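## Task

Shake or nudge the feeder tray until the clear vial contains between 10 and 12 tablets, with no tablet spilled. At the finish the tray must rest against its stop and the vial must stand upright directly on the table, staying that way without the robot supporting anything. Then release and move the grippers away.

## Robot and tools

Robot: two UR7e-type arms, left_arm and right_arm, each with a two-pad parallel gripper (pads 0 to 50 mm apart) and a fisheye wrist camera: cam_left_wrist and cam_right_wrist, both 616x616. Arm names do not refer to image sides.

Scene frame: origin on the table top between the arms, +z up, +x out over the table, left_arm on the +y side. Bases: left_arm at (+0.002, +0.445, 0), right_arm at (+0.030, -0.321, 0) m. Result poses (end_effector_position in m, end_effector_quat_wxyz) and velocities use this frame; reported hand positions can be a little off, more when reaching far. The end effector point sits between the pads; fingertips extend 17.5 mm past it. Gripper axes: fingers point along +z, close along x. A flat block juts about 9 cm toward the gripper's -y side and rotates with it; mind it near objects.

Row layout (used by both motion tools): 18 numbers, all in [-1, 1], always for both arms even if one stays still: left dx, dy, dz, rx, ry, rz, left gripper position, force_limit, speed, then the same nine for the right arm. dx..rz are an offset, not a pose: relative to the gripper's measured pose when the action starts (for a call's first action, the last pose a result reported), expressed in that gripper's own axes. 1.0 equals 0.6 m of translation or 180 degrees; rx, ry, rz form one rotation vector. All zeros means hold where you were. Gripper position: +1 fully open, about -0.65 pads meet, -1 means close until stopped by an object. force_limit: -1 about 20 N per pad, 0 about 102 N, +1 about 185 N (actual can be ~17% more). speed: -1 is 20 mm/s, 0 is 85, +1 is 150. These three are commands; to leave a gripper unchanged, repeat its previous three values (0 is not 'no change'). New force or speed only apply after a position change of at least 0.01.

execute_actions(actions): a list of actions; each action is a list of up to 15 rows, one row per 1/30 s step; if fewer rows, the last repeats to fill 15 steps. Every row is measured from the action's start pose, not the previous row. Each step the target is clipped to 100 mm and 16 degrees from the current pose, so large offsets need several actions. An empty list just returns state and images.

move(target, speed, stop_force, blocking): target is one 18-number row as above, offsets from the pose in the last result that showed one. Each gripper travels a straight line toward its target, paths finishing together, 0.5 to 10 s long (cut off at 10 s). speed is the path's top speed in m/s, 0.002 to 0.5, default 0.25; rotation limited to twice that in rad/s. Grippers may overshoot speed and lag or stray from the path; nothing is avoided automatically. stop_force (9 to 40 N, same for both arms, not allowed in the first 0.2 s) ends an arm's path when its wrist sensor feels that much extra resistance along the line to its target for two steps; that arm then backs off two steps and holds. Use it only with slow moves and no rotation; omit it when lifting away from a surface you press on. blocking=false returns after 0.5 s while motion continues (not combinable with stop_force); then use wait or stop before other motion. The move line reports the ending: done, off_target, moving, held, contact, fault, plus limits such as paced (pose clipped) or held (a check blocked steps).

wait(seconds): 0 to 10, lets time pass with commands held. stop: brakes a running move. zoom_image(camera, region [x0,y0,x1,y1] pixels, max 504x504): closer look at the latest image. read_manual: licence texts only. finished_scene(scene): ends the current scene, given its number, irreversible; do it only when the goal holds by itself.

Results: per-arm state, Hand target lines, joint positions and torques, Wrist force and Wrist torque in the gripper's axes (noise up to ~2.4 N, offsets ~4 N, saturate ~50 N, force points from surface into arm), step readings with HELD marks, and gripper object_status: 0 moving, 1 stopped while opening, 2 stopped while closing (a grip), 3 reached commanded position or pads met (usually nothing held). Opening in mm is about (250 - position_measured) x 0.202. A 'pose unreachable' line means the clearance check altered that arm's command. Camera calibration (fisheye K, T_world_to_cam) is given per camera and may differ slightly per scene.

Cautions: arms are stiff; pressing into something firm even slightly can trip a fault. A joint torque at its load limit (133 N m for the big joints, 24.9 for wrists) or any external force of 150 N stops that arm for 10 s and cancels the rest of the call. Hot motors (warning at 70 °C, brakes at 85 °C) also stop an arm. Do not let the arms collide or press each other. Never knock the vial, tray or tablets off the table or spill tablets; jog the tray gently in small steps, watch the count in the images, and avoid slams, drops and slips. Loose objects may occasionally be pushed by an outside disturbance. Finish with the tray at its stop, the vial upright on the table unsupported, grippers open and withdrawn. Smooth, quick, low-effort motion is preferred.

Each tool is called in YAML: its name, and indented under it one key for each argument.

## Session

execute_actions:
  actions: []

Scene clock: 0.00 s.
left_arm: end_effector_position=(+0.4053, +0.4584, +0.1867) position_measured=3 object_status=3 end_effector_quat_wxyz=(+0.000, +0.695, +0.719, -0.000) end_effector_velocity=(-0.001, +0.000, +0.000) end_effector_angular_velocity=(+0.000, +0.002, +0.001) | right_arm: end_effector_position=(+0.2992, -0.2595, +0.3349) position_measured=3 object_status=3 end_effector_quat_wxyz=(-0.042, +0.134, +0.988, -0.069) end_effector_velocity=(+0.001, +0.001, -0.000) end_effector_angular_velocity=(-0.001, +0.001, -0.000)
Joint positions: left_arm=[-0.318 -1.722  2.042 -1.891 -1.571 -0.315] | right_arm=[ 4.083 -1.117 -1.841 -1.915  1.556 -0.503]
Joint velocities: left_arm=[-0.    -0.001  0.     0.003 -0.    -0.001] | right_arm=[-0.    -0.003  0.001  0.001  0.     0.   ]
Joint torques (N m, as the arm reports them, + toward a larger angle): no reading
Wrist force (N, on the end effector, along its own x y z axes, offset not removed): no reading
Wrist torque (N m, same axes, about the end effector's origin, offset not removed): no reading
Hand target (left_arm): +0.405, +0.458, +0.187; +0.000, +0.695, +0.719, -0.000
Hand target (right_arm): +0.299, -0.260, +0.335; -0.042, +0.134, +0.988, -0.069
camera_calibration (this result's frames):
cam_right_wrist: T_world_to_cam=[[-0.960324, 0.275727, 0.0418643, 0.348587], [0.278875, 0.948036, 0.153156, 0.113282], [0.00254033, 0.158754, -0.987315, 0.519099], [0, 0, 0, 1]] pos_world=[0.301846, -0.28592, 0.480571]

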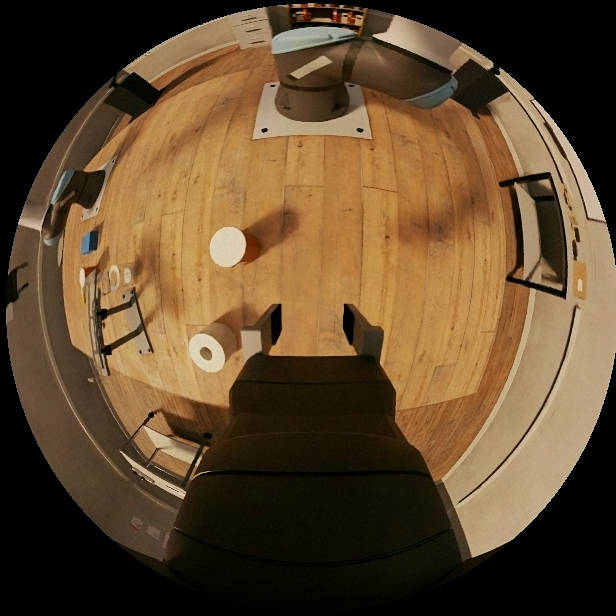

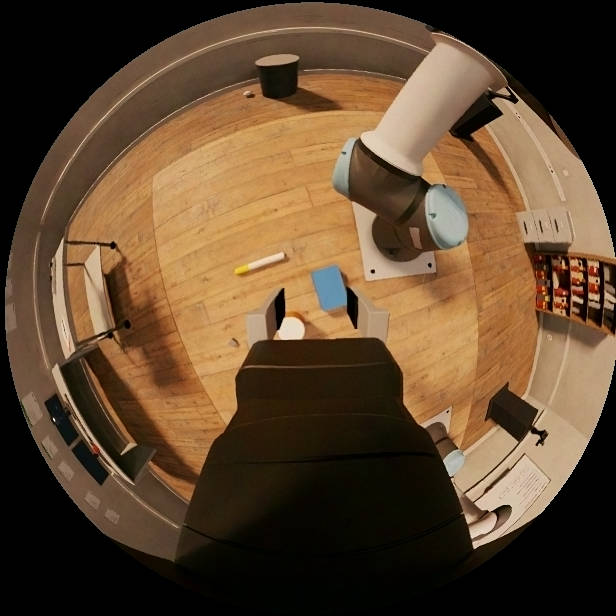

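move:
  target: [-0.692,0.245,-0.15,0,0,-0.055,1,0,1,0,0,0,0,0,0,1,0,0]

zoom_image:
  camera: "cam_left_wrist"
  region: [180,100,440,360]

Scene clock: 7.87 s.
left_arm: end_effector_position=(+0.5661, +0.0485, +0.2763) position_measured=3 object_status=3 end_effector_quat_wxyz=(+0.000, +0.631, +0.776, -0.000) end_effector_velocity=(+0.001, -0.002, +0.001) end_effector_angular_velocity=(+0.001, +0.002, +0.000) | right_arm: end_effector_position=(+0.2992, -0.2595, +0.3349) position_measured=3 object_status=3 end_effector_quat_wxyz=(-0.042, +0.134, +0.988, -0.069) end_effector_velocity=(+0.000, -0.000, -0.000) end_effector_angular_velocity=(-0.001, +0.000, +0.000)
Joint positions: left_arm=[-0.811 -1.074  1.041 -1.539 -1.572 -0.981] | right_arm=[ 4.083 -1.117 -1.841 -1.915  1.556 -0.503]
Joint velocities: left_arm=[-0.001  0.008 -0.015  0.009 -0.    -0.001] | right_arm=[ 0.    -0.001 -0.    -0.    -0.001  0.   ]
Joint torques (N m, as the arm reports them, + toward a larger angle): left_arm=[ -9.6  -36.29 -30.89  -1.58  -1.28  -1.  ] | right_arm=[-2.78  3.77 25.58  2.97 -0.14 -0.13]
Wrist force (N, on the end effector, along its own x y z axes, offset not removed): left_arm=[0.6 -3.6 1.4] | right_arm=[-1.7 -2.1 -1.5]
Wrist torque (N m, same axes, about the end effector's origin, offset not removed): left_arm=[-0.66 -0.12 0.05] | right_arm=[-0.65 -0.01 0.18]
Hand target (left_arm): +0.566, +0.048, +0.276; -0.000, +0.631, +0.776, -0.000
Hand target (right_arm): +0.299, -0.260, +0.335; -0.042, +0.134, +0.988, -0.069
Off the commanded pose (left_arm): 0.001 m, 0 deg.
Off the commanded pose (right_arm): 0.000 m, 0 deg.
move: done
camera_calibration (this result's frames):
cam_left_wrist: T_world_to_cam=[[-0.216327, 0.976318, -0.00243794, 0.0801364], [0.950718, 0.211222, 0.22698, -0.596413], [0.22212, 0.0467842, -0.973896, 0.292737], [0, 0, 0, 1]] pos_world=[0.519334, 0.0340413, 0.420665]
cam_right_wrist: T_world_to_cam=[[-0.960324, 0.275727, 0.0418643, 0.348587], [0.278875, 0.948036, 0.153156, 0.113282], [0.00254041, 0.158754, -0.987315, 0.519099], [0, 0, 0, 1]] pos_world=[0.301846, -0.28592, 0.480571]

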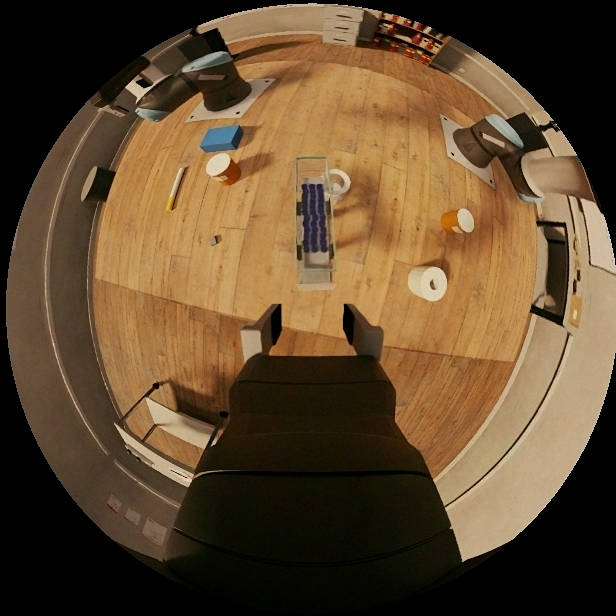

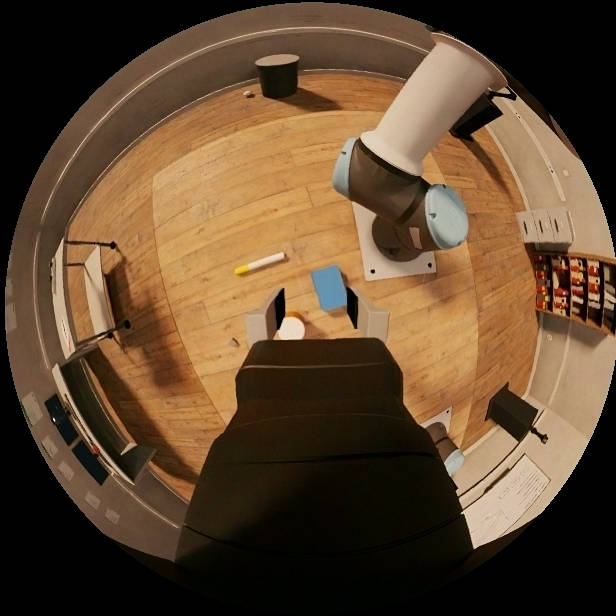

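Region (180, 100, 440, 360) of cam_left_wrist's 616x616 image, scaled by 1.938, with more detail than that image has.

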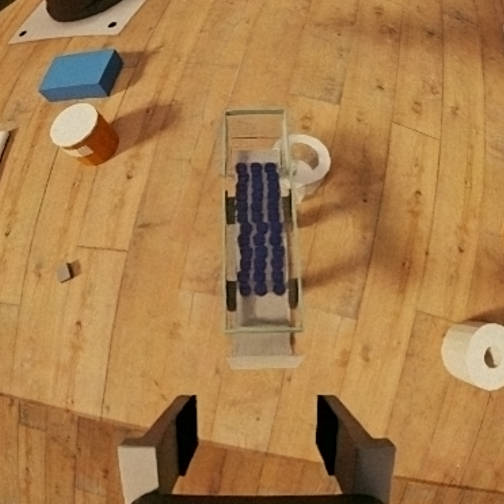

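move:
  target: [0.184,-0.314,0.1,0,0,-0.5,-0.3,0,1,0,0,0,0,0,0,1,0,0]

move:
  target: [0,0,0.3,0.167,0,0,-0.3,0,1,0,0,0,0,0,0,1,0,0]
  speed: 0.1

Scene clock: 30.77 s.
left_arm: end_effector_position=(+0.3591, +0.1178, +0.2166) position_measured=198 object_status=3 end_effector_quat_wxyz=(-0.000, -0.102, +0.995, -0.000) end_effector_velocity=(-0.002, +0.001, -0.001) end_effector_angular_velocity=(+0.002, -0.002, +0.012) | right_arm: end_effector_position=(+0.2992, -0.2595, +0.3349) position_measured=3 object_status=3 end_effector_quat_wxyz=(-0.042, +0.134, +0.988, -0.069) end_effector_velocity=(+0.000, -0.000, +0.000) end_effector_angular_velocity=(+0.002, -0.002, -0.001)
Joint positions: left_arm=[-1.035 -1.653  1.903 -1.821 -1.572 -2.775] | right_arm=[ 4.083 -1.117 -1.841 -1.915  1.556 -0.503]
Joint velocities: left_arm=[-0.004 -0.004  0.005 -0.     0.002 -0.016] | right_arm=[-0.001  0.001  0.001  0.001 -0.     0.   ]
Joint torques (N m, as the arm reports them, + toward a larger angle): left_arm=[ -9.11 -34.32 -15.98  -4.28   1.05  -1.23] | right_arm=[-2.88  3.97 25.61  2.83 -0.13 -0.11]
Wrist force (N, on the end effector, along its own x y z axes, offset not removed): left_arm=[2.0 -3.8 -0.5] | right_arm=[-0.9 -0.2 -0.5]
Wrist torque (N m, same axes, about the end effector's origin, offset not removed): left_arm=[-0.75 -0.31 -0.09] | right_arm=[-0.16 0.11 0.03]
Hand target (left_arm): +0.359, +0.118, +0.217; -0.000, -0.103, +0.995, -0.000
Hand target (right_arm): +0.299, -0.260, +0.335; -0.042, +0.134, +0.988, -0.069
Off the commanded pose (left_arm): 0.000 m, 0 deg.
Off the commanded pose (right_arm): 0.000 m, 0 deg.
move: done
camera_calibration (this result's frames):
cam_left_wrist: T_world_to_cam=[[-0.976614, -0.215001, -0.000500935, 0.380479], [-0.209516, 0.951171, 0.226662, -0.0711203], [-0.0482562, 0.221467, -0.973973, 0.353866], [0, 0, 0, 1]] pos_world=[0.373757, 0.0710814, 0.360967]
cam_right_wrist: T_world_to_cam=[[-0.960324, 0.275727, 0.0418643, 0.348587], [0.278875, 0.948036, 0.153156, 0.113282], [0.00254038, 0.158754, -0.987315, 0.519099], [0, 0, 0, 1]] pos_world=[0.301846, -0.28592, 0.480571]

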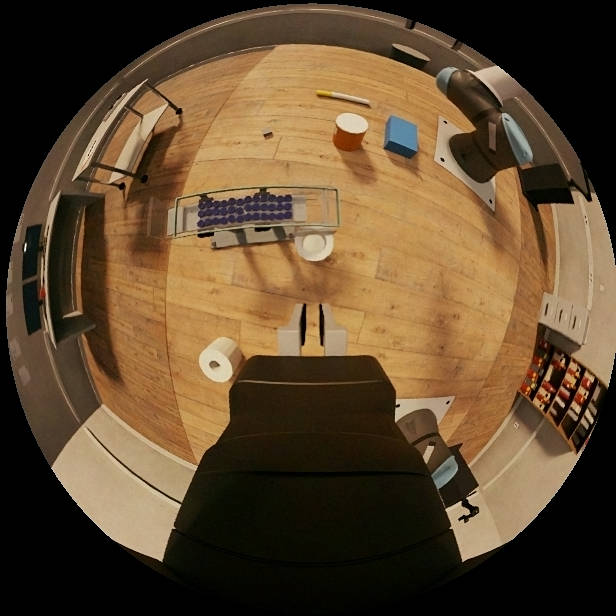

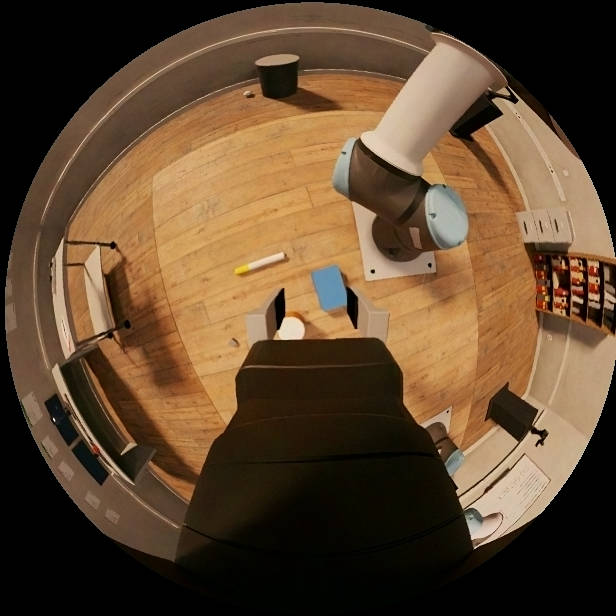

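Scene clock: 33.87 s.
left_arm: end_effector_position=(+0.3588, +0.1180, +0.0370) position_measured=198 object_status=3 end_effector_quat_wxyz=(+0.026, -0.098, +0.961, -0.258) end_effector_velocity=(+0.000, -0.001, -0.002) end_effector_angular_velocity=(-0.011, -0.004, +0.001) | right_arm: end_effector_position=(+0.2992, -0.2595, +0.3349) position_measured=3 object_status=3 end_effector_quat_wxyz=(-0.042, +0.134, +0.988, -0.069) end_effector_velocity=(+0.001, +0.001, -0.000) end_effector_angular_velocity=(+0.001, -0.001, -0.000)
Joint positions: left_arm=[-0.893 -1.336  2.5   -3.202 -1.818 -2.691] | right_arm=[ 4.083 -1.117 -1.841 -1.915  1.556 -0.503]
Joint velocities: left_arm=[ 0.002  0.016  0.005 -0.032 -0.004 -0.001] | right_arm=[-0.    -0.002  0.001  0.003  0.     0.   ]
Joint torques (N m, as the arm reports them, + toward a larger angle): left_arm=[10.34 -9.41 -4.11 -5.03 -1.64 -0.96] | right_arm=[-2.06  4.3  25.96  2.9  -0.14 -0.14]
Wrist force (N, on the end effector, along its own x y z axes, offset not removed): left_arm=[-0.3 -2.0 -0.5] | right_arm=[-2.4 -1.5 -0.2]
Wrist torque (N m, same axes, about the end effector's origin, offset not removed): left_arm=[-0.45 0.09 -0.03] | right_arm=[-0.55 0.20 0.29]
Hand target (left_arm): +0.359, +0.118, +0.037; +0.026, -0.099, +0.961, -0.258
Hand target (right_arm): +0.299, -0.260, +0.335; -0.042, +0.134, +0.988, -0.069
Off the commanded pose (left_arm): 0.001 m, 0 deg.
Off the commanded pose (right_arm): 0.000 m, 0 deg.
move: done
camera_calibration (this result's frames):
cam_left_wrist: T_world_to_cam=[[-0.976827, -0.213963, 0.00540843, 0.379862], [-0.20628, 0.93441, -0.290389, -0.0107394], [0.0570788, -0.284775, -0.956893, 0.200202], [0, 0, 0, 1]] pos_world=[0.357417, 0.148324, 0.186399]
cam_right_wrist: T_world_to_cam=[[-0.960324, 0.275727, 0.0418644, 0.348587], [0.278875, 0.948036, 0.153156, 0.113282], [0.0025403, 0.158754, -0.987315, 0.519099], [0, 0, 0, 1]] pos_world=[0.301846, -0.28592, 0.480571]

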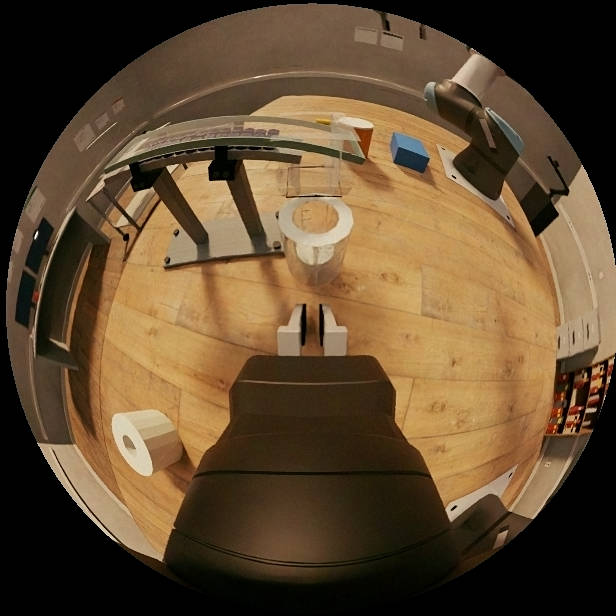

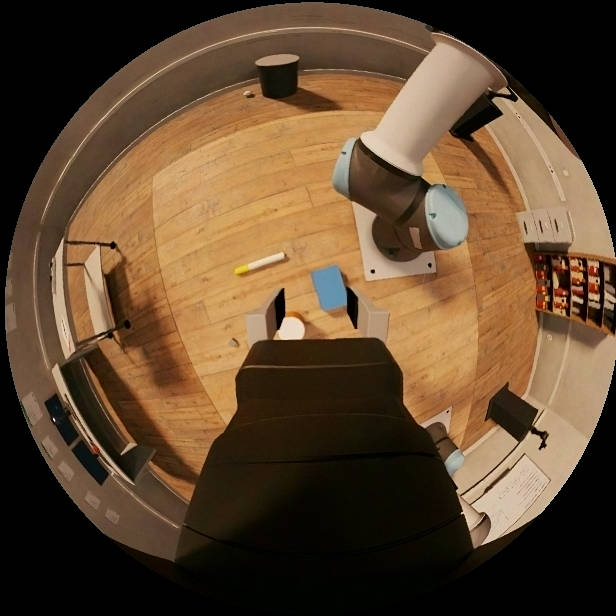

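move:
  target: [0,-0.09,0.052,0,0,0,-0.3,0,1,0,0,0,0,0,0,1,0,0]
  speed: 0.02

Scene clock: 42.70 s.
left_arm: end_effector_position=(+0.3714, +0.0572, +0.0369) position_measured=198 object_status=3 end_effector_quat_wxyz=(+0.026, -0.098, +0.961, -0.258) end_effector_velocity=(+0.001, -0.003, +0.000) end_effector_angular_velocity=(-0.000, -0.000, +0.000) | right_arm: end_effector_position=(+0.2992, -0.2595, +0.3349) position_measured=3 object_status=3 end_effector_quat_wxyz=(-0.042, +0.134, +0.988, -0.069) end_effector_velocity=(-0.000, -0.001, +0.000) end_effector_angular_velocity=(-0.000, -0.002, +0.000)
Joint positions: left_arm=[-0.97  -1.261  2.383 -3.175 -1.783 -2.761] | right_arm=[ 4.083 -1.117 -1.841 -1.915  1.556 -0.503]
Joint velocities: left_arm=[-0.003  0.003 -0.006  0.001  0.001 -0.002] | right_arm=[-0.     0.002 -0.    -0.001 -0.002  0.   ]
Joint torques (N m, as the arm reports them, + toward a larger angle): left_arm=[-10.6  -14.8  -20.23  -2.29   1.13  -0.83] | right_arm=[-2.31  4.26 25.42  2.94 -0.06 -0.06]
Wrist force (N, on the end effector, along its own x y z axes, offset not removed): left_arm=[0.8 -1.5 -0.6] | right_arm=[-1.6 0.5 0.3]
Wrist torque (N m, same axes, about the end effector's origin, offset not removed): left_arm=[-0.42 -0.12 -0.07] | right_arm=[-0.04 0.02 0.07]
Hand target (left_arm): +0.371, +0.057, +0.037; +0.026, -0.098, +0.961, -0.258
Hand target (right_arm): +0.299, -0.260, +0.335; -0.042, +0.134, +0.988, -0.069
Off the commanded pose (left_arm): 0.000 m, 0 deg.
Off the commanded pose (right_arm): 0.000 m, 0 deg.
move: done
camera_calibration (this result's frames):
cam_left_wrist: T_world_to_cam=[[-0.976828, -0.213955, 0.00549824, 0.379179], [-0.206296, 0.934396, -0.290423, 0.0486533], [0.0569999, -0.284827, -0.956883, 0.182154], [0, 0, 0, 1]] pos_world=[0.370046, 0.0875483, 0.186346]
cam_right_wrist: T_world_to_cam=[[-0.960324, 0.275727, 0.0418643, 0.348587], [0.278875, 0.948036, 0.153156, 0.113282], [0.00254037, 0.158754, -0.987315, 0.519099], [0, 0, 0, 1]] pos_world=[0.301846, -0.28592, 0.480571]

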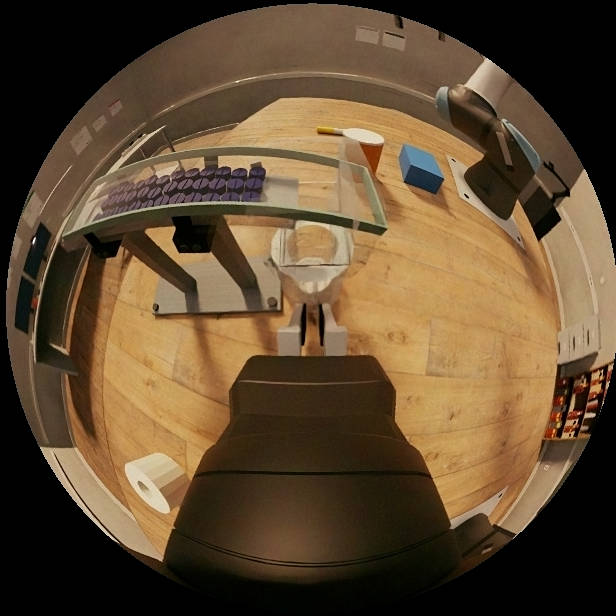

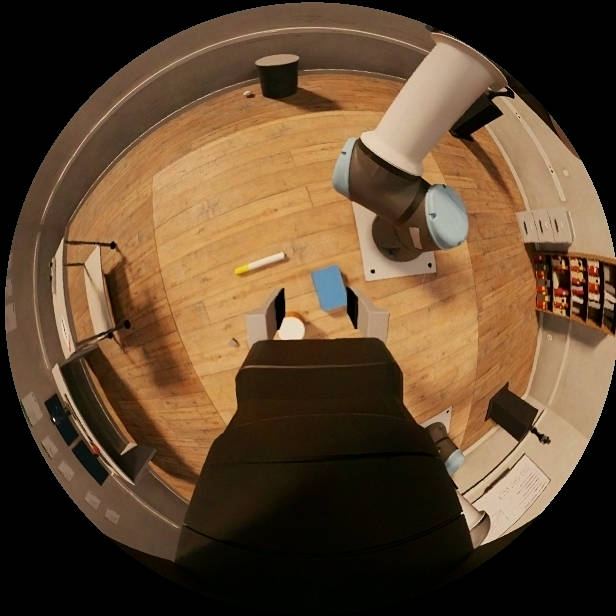

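move:
  target: [0,0.02,-0.42,-0.167,0,0,1,0,1,0,0,0,0,0,0,1,0,0]

move:
  target: [0,-0.225,0,0,0,0,1,0,1,0,0,0,0,0,0,1,0,0]

zoom_image:
  camera: "cam_left_wrist"
  region: [150,170,400,340]

Scene clock: 50.30 s.
left_arm: end_effector_position=(+0.3441, +0.1905, +0.2489) position_measured=3 object_status=3 end_effector_quat_wxyz=(-0.000, -0.102, +0.995, -0.001) end_effector_velocity=(-0.000, +0.001, +0.001) end_effector_angular_velocity=(+0.013, +0.006, +0.000) | right_arm: end_effector_position=(+0.2992, -0.2595, +0.3349) position_measured=3 object_status=3 end_effector_quat_wxyz=(-0.042, +0.134, +0.988, -0.069) end_effector_velocity=(-0.000, +0.000, +0.000) end_effector_angular_velocity=(+0.001, -0.000, +0.000)
Joint positions: left_arm=[-0.965 -1.814  1.951 -1.709 -1.572 -2.705] | right_arm=[ 4.083 -1.117 -1.841 -1.915  1.556 -0.503]
Joint velocities: left_arm=[-0.001  0.007 -0.012  0.019  0.003 -0.001] | right_arm=[ 0.     0.001 -0.     0.     0.     0.   ]
Joint torques (N m, as the arm reports them, + toward a larger angle): left_arm=[ -8.94  -0.76 -31.1   -1.64   1.15  -1.01] | right_arm=[-2.74  4.02 25.36  2.9  -0.12 -0.03]
Wrist force (N, on the end effector, along its own x y z axes, offset not removed): left_arm=[1.0 -0.9 -0.6] | right_arm=[-1.5 0.5 -0.7]
Wrist torque (N m, same axes, about the end effector's origin, offset not removed): left_arm=[-0.25 -0.24 -0.08] | right_arm=[-0.10 0.09 0.19]
Hand target (left_arm): +0.344, +0.191, +0.249; -0.001, -0.102, +0.995, +0.000
Hand target (right_arm): +0.299, -0.260, +0.335; -0.042, +0.134, +0.988, -0.069
Off the commanded pose (left_arm): 0.001 m, 0 deg.
Off the commanded pose (right_arm): 0.000 m, 0 deg.
move: done
camera_calibration (this result's frames):
cam_left_wrist: T_world_to_cam=[[-0.976656, -0.214808, -0.000838553, 0.381491], [-0.209416, 0.951256, 0.226401, -0.150717], [-0.0478352, 0.221292, -0.974034, 0.36847], [0, 0, 0, 1]] pos_world=[0.358649, 0.143778, 0.393345]
cam_right_wrist: T_world_to_cam=[[-0.960324, 0.275727, 0.0418644, 0.348587], [0.278875, 0.948036, 0.153156, 0.113282], [0.00254026, 0.158754, -0.987315, 0.519099], [0, 0, 0, 1]] pos_world=[0.301846, -0.28592, 0.480571]

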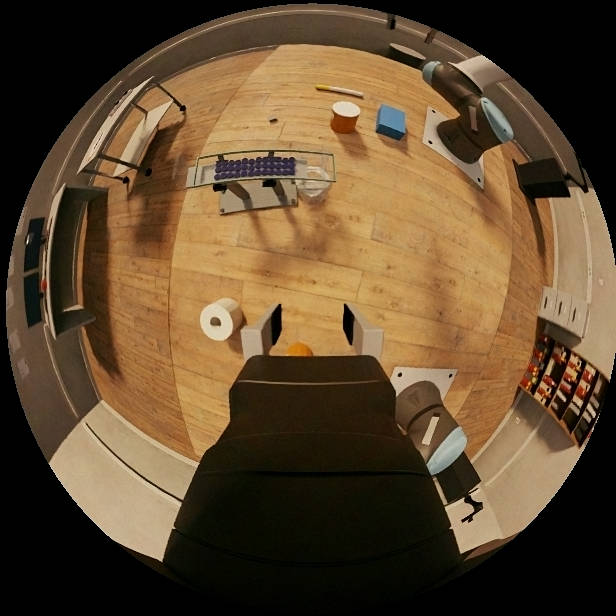

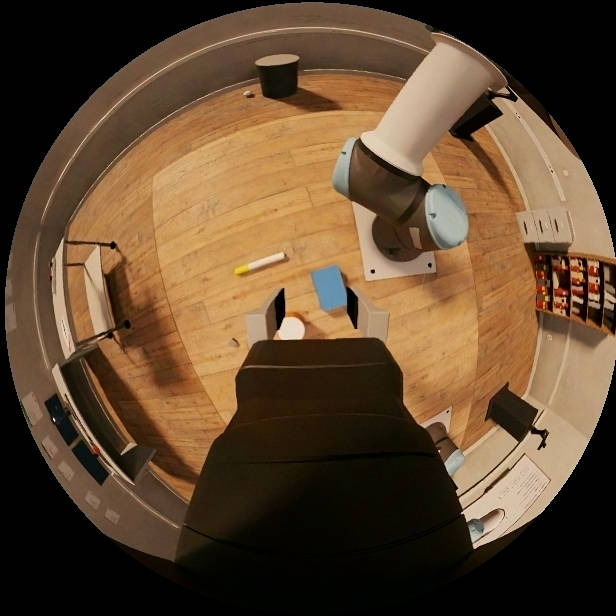

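Scene clock: 51.50 s.
left_arm: end_effector_position=(+0.3714, +0.0586, +0.2489) position_measured=3 object_status=3 end_effector_quat_wxyz=(-0.000, -0.102, +0.995, -0.001) end_effector_velocity=(+0.001, -0.002, -0.001) end_effector_angular_velocity=(+0.003, +0.001, +0.001) | right_arm: end_effector_position=(+0.2992, -0.2595, +0.3349) position_measured=3 object_status=3 end_effector_quat_wxyz=(-0.042, +0.134, +0.988, -0.069) end_effector_velocity=(-0.000, -0.000, -0.001) end_effector_angular_velocity=(-0.003, +0.004, +0.000)
Joint positions: left_arm=[-1.079 -1.548  1.717 -1.741 -1.572 -2.818] | right_arm=[ 4.083 -1.117 -1.841 -1.915  1.556 -0.503]
Joint velocities: left_arm=[-0.001  0.007 -0.007  0.003  0.001 -0.001] | right_arm=[ 0.    -0.002 -0.    -0.002  0.     0.   ]
Joint torques (N m, as the arm reports them, + toward a larger angle): left_arm=[ -9.96 -13.1  -31.36  -1.69   0.66  -1.26] | right_arm=[-3.02  4.07 25.2   2.86 -0.21  0.01]
Wrist force (N, on the end effector, along its own x y z axes, offset not removed): left_arm=[-0.1 -1.6 -0.2] | right_arm=[-1.3 1.2 -0.6]
Wrist torque (N m, same axes, about the end effector's origin, offset not removed): left_arm=[-0.30 0.00 0.00] | right_arm=[0.13 0.12 0.09]
Hand target (left_arm): +0.372, +0.058, +0.249; -0.000, -0.102, +0.995, -0.001
Hand target (right_arm): +0.299, -0.260, +0.335; -0.042, +0.134, +0.988, -0.069
Off the commanded pose (left_arm): 0.000 m, 0 deg.
Off the commanded pose (right_arm): 0.000 m, 0 deg.
move: done
camera_calibration (this result's frames):
cam_left_wrist: T_world_to_cam=[[-0.976657, -0.214804, -0.000759914, 0.379848], [-0.2094, 0.951286, 0.22629, -0.0194772], [-0.0478852, 0.221167, -0.97406, 0.399], [0, 0, 0, 1]] pos_world=[0.386009, 0.0118756, 0.393346]
cam_right_wrist: T_world_to_cam=[[-0.960324, 0.275727, 0.0418642, 0.348587], [0.278875, 0.948036, 0.153156, 0.113282], [0.0025404, 0.158754, -0.987315, 0.519099], [0, 0, 0, 1]] pos_world=[0.301846, -0.28592, 0.480571]

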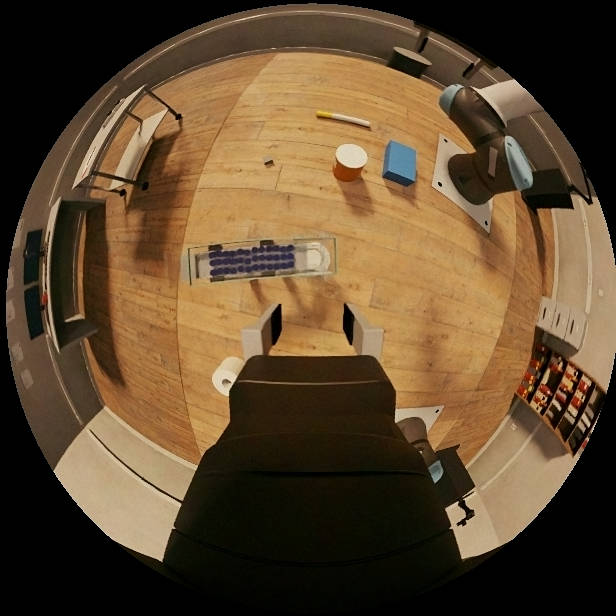

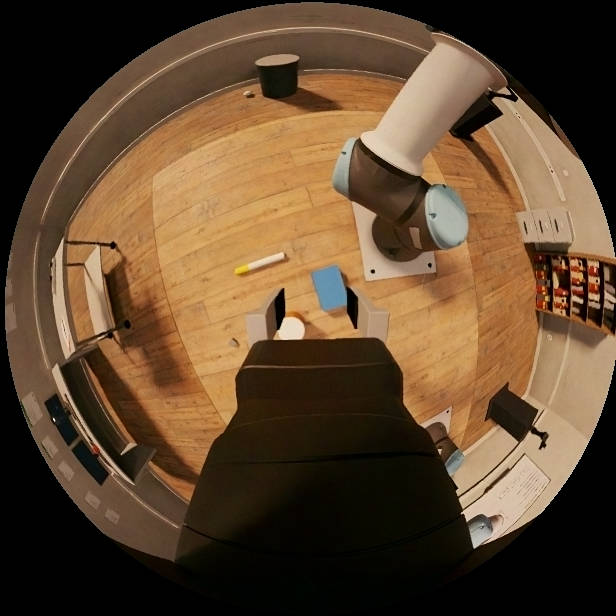

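Region (150, 170, 400, 340) of cam_left_wrist's 616x616 image, scaled by 2.016, with more detail than that image has; it fills the top 343 rows of this view, and the rest is white.

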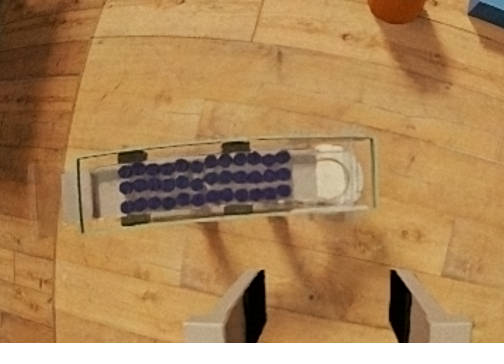

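move:
  target: [-0.315,-0.072,0,0,0,0.485,1,0,1,0,0,0,0,0,0,1,0,0]

move:
  target: [0,0,0.09,0,0,0,1,0,1,0,0,0,0,0,0,1,0,0]
  speed: 0.02
  stop_force: 10

zoom_image:
  camera: "cam_left_wrist"
  region: [180,100,440,360]

Scene clock: 64.93 s.
left_arm: end_effector_position=(+0.5652, +0.0548, +0.2487) position_measured=3 object_status=3 end_effector_quat_wxyz=(+0.000, +0.612, +0.791, -0.001) end_effector_velocity=(+0.001, +0.000, +0.000) end_effector_angular_velocity=(+0.002, +0.004, -0.012) | right_arm: end_effector_position=(+0.2992, -0.2595, +0.3349) position_measured=3 object_status=3 end_effector_quat_wxyz=(-0.042, +0.134, +0.988, -0.069) end_effector_velocity=(-0.000, +0.000, +0.000) end_effector_angular_velocity=(+0.001, -0.001, +0.001)
Joint positions: left_arm=[-0.805 -1.087  1.132 -1.617 -1.572 -1.022] | right_arm=[ 4.083 -1.117 -1.841 -1.915  1.556 -0.503]
Joint velocities: left_arm=[ 0.001  0.005 -0.009  0.008 -0.001  0.013] | right_arm=[ 0.001  0.001  0.    -0.     0.    -0.   ]
Joint torques (N m, as the arm reports them, + toward a larger angle): left_arm=[  7.53 -35.77 -30.54  -1.46  -1.24   1.75] | right_arm=[-3.56  4.29 25.54  2.97 -0.15 -0.03]
Wrist force (N, on the end effector, along its own x y z axes, offset not removed): left_arm=[1.0 -1.3 2.5] | right_arm=[-2.2 -0.9 0.9]
Wrist torque (N m, same axes, about the end effector's origin, offset not removed): left_arm=[-0.21 -0.15 -0.06] | right_arm=[-0.21 0.10 0.12]
Hand target (left_arm): +0.565, +0.055, +0.249; +0.000, +0.613, +0.790, -0.001
Hand target (right_arm): +0.299, -0.260, +0.335; -0.042, +0.134, +0.988, -0.069
Off the commanded pose (left_arm): 0.000 m, 0 deg.
Off the commanded pose (right_arm): 0.000 m, 0 deg.
move: done
camera_calibration (this result's frames):
cam_left_wrist: T_world_to_cam=[[-0.261823, 0.965112, -0.00292281, 0.100138], [0.939701, 0.255617, 0.227203, -0.586878], [0.220024, 0.0567405, -0.973843, 0.266426], [0, 0, 0, 1]] pos_world=[0.519088, 0.0382546, 0.39309]
cam_right_wrist: T_world_to_cam=[[-0.960324, 0.275727, 0.0418642, 0.348587], [0.278875, 0.948036, 0.153156, 0.113282], [0.00254043, 0.158754, -0.987315, 0.519099], [0, 0, 0, 1]] pos_world=[0.301846, -0.28592, 0.480571]

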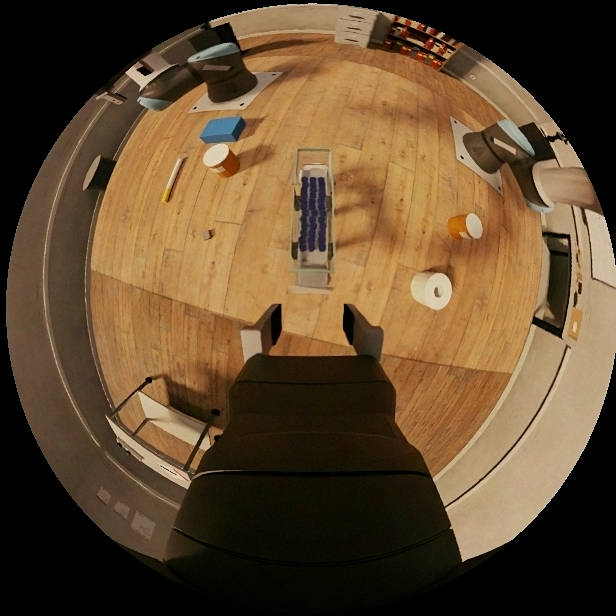

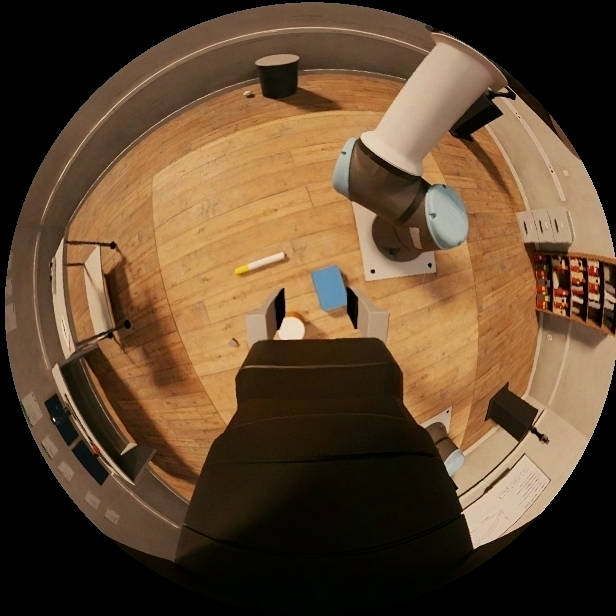

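Scene clock: 67.93 s.
left_arm: end_effector_position=(+0.5652, +0.0548, +0.1950) position_measured=3 object_status=3 end_effector_quat_wxyz=(+0.000, +0.612, +0.791, -0.001) end_effector_velocity=(-0.000, +0.000, -0.003) end_effector_angular_velocity=(+0.002, +0.001, +0.000) | right_arm: end_effector_position=(+0.2992, -0.2595, +0.3349) position_measured=3 object_status=3 end_effector_quat_wxyz=(-0.042, +0.134, +0.988, -0.069) end_effector_velocity=(+0.000, +0.001, -0.000) end_effector_angular_velocity=(+0.000, +0.000, +0.001)
Joint positions: left_arm=[-0.805 -1.072  1.248 -1.747 -1.572 -1.022] | right_arm=[ 4.083 -1.117 -1.841 -1.915  1.556 -0.503]
Joint velocities: left_arm=[ 0.     0.002  0.005 -0.005  0.    -0.   ] | right_arm=[ 0.001 -0.001 -0.001  0.001  0.     0.   ]
Joint torques (N m, as the arm reports them, + toward a larger angle): left_arm=[ -9.33 -35.83 -15.95  -4.4    1.22  -1.13] | right_arm=[-3.61  3.86 25.    2.97 -0.2  -0.03]
Wrist force (N, on the end effector, along its own x y z axes, offset not removed): left_arm=[-1.3 -2.4 -0.7] | right_arm=[-1.7 1.4 -2.2]
Wrist torque (N m, same axes, about the end effector's origin, offset not removed): left_arm=[-0.57 0.14 0.08] | right_arm=[0.01 -0.03 0.10]
Hand target (left_arm): +0.565, +0.055, +0.195; +0.000, +0.612, +0.791, -0.001
Hand target (right_arm): +0.299, -0.260, +0.335; -0.042, +0.134, +0.988, -0.069
Off the commanded pose (left_arm): 0.000 m, 0 deg.
Off the commanded pose (right_arm): 0.000 m, 0 deg.
move: done
camera_calibration (this result's frames):
cam_left_wrist: T_world_to_cam=[[-0.261822, 0.965112, -0.00289921, 0.0999811], [0.939706, 0.255612, 0.227188, -0.574636], [0.220003, 0.0567584, -0.973847, 0.214132], [0, 0, 0, 1]] pos_world=[0.519057, 0.0382375, 0.339372]
cam_right_wrist: T_world_to_cam=[[-0.960324, 0.275727, 0.0418643, 0.348587], [0.278875, 0.948036, 0.153156, 0.113282], [0.00254036, 0.158754, -0.987315, 0.519099], [0, 0, 0, 1]] pos_world=[0.301846, -0.28592, 0.480571]

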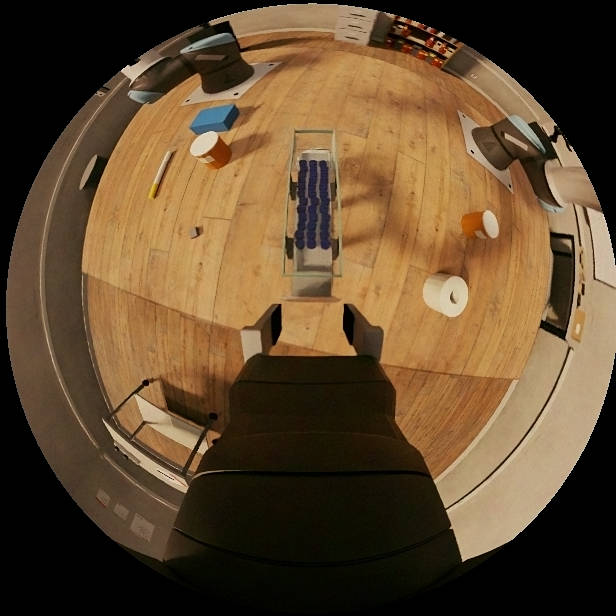

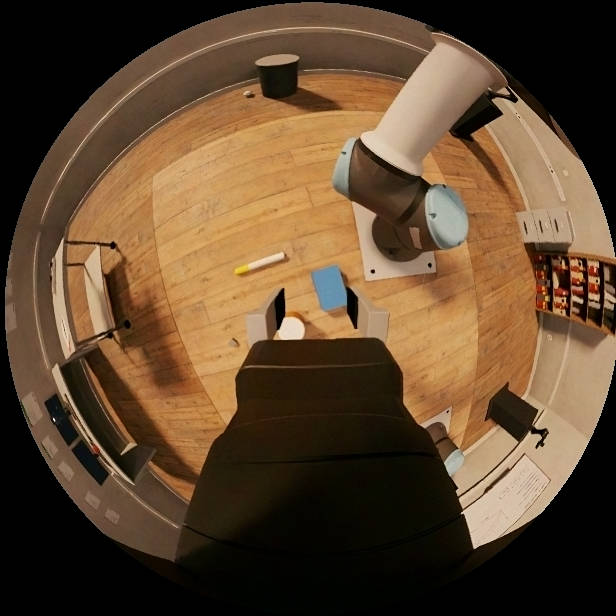

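Region (180, 100, 440, 360) of cam_left_wrist's 616x616 image, scaled by 1.938, with more detail than that image has.

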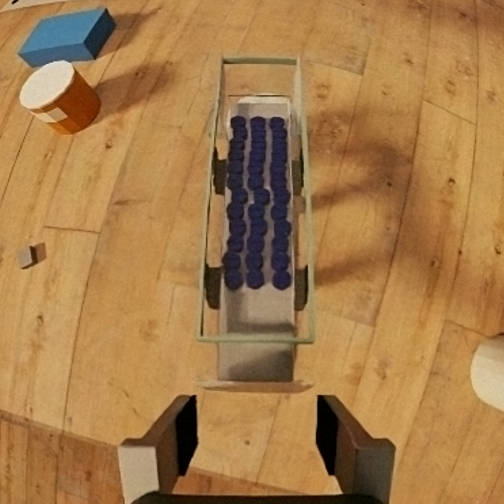

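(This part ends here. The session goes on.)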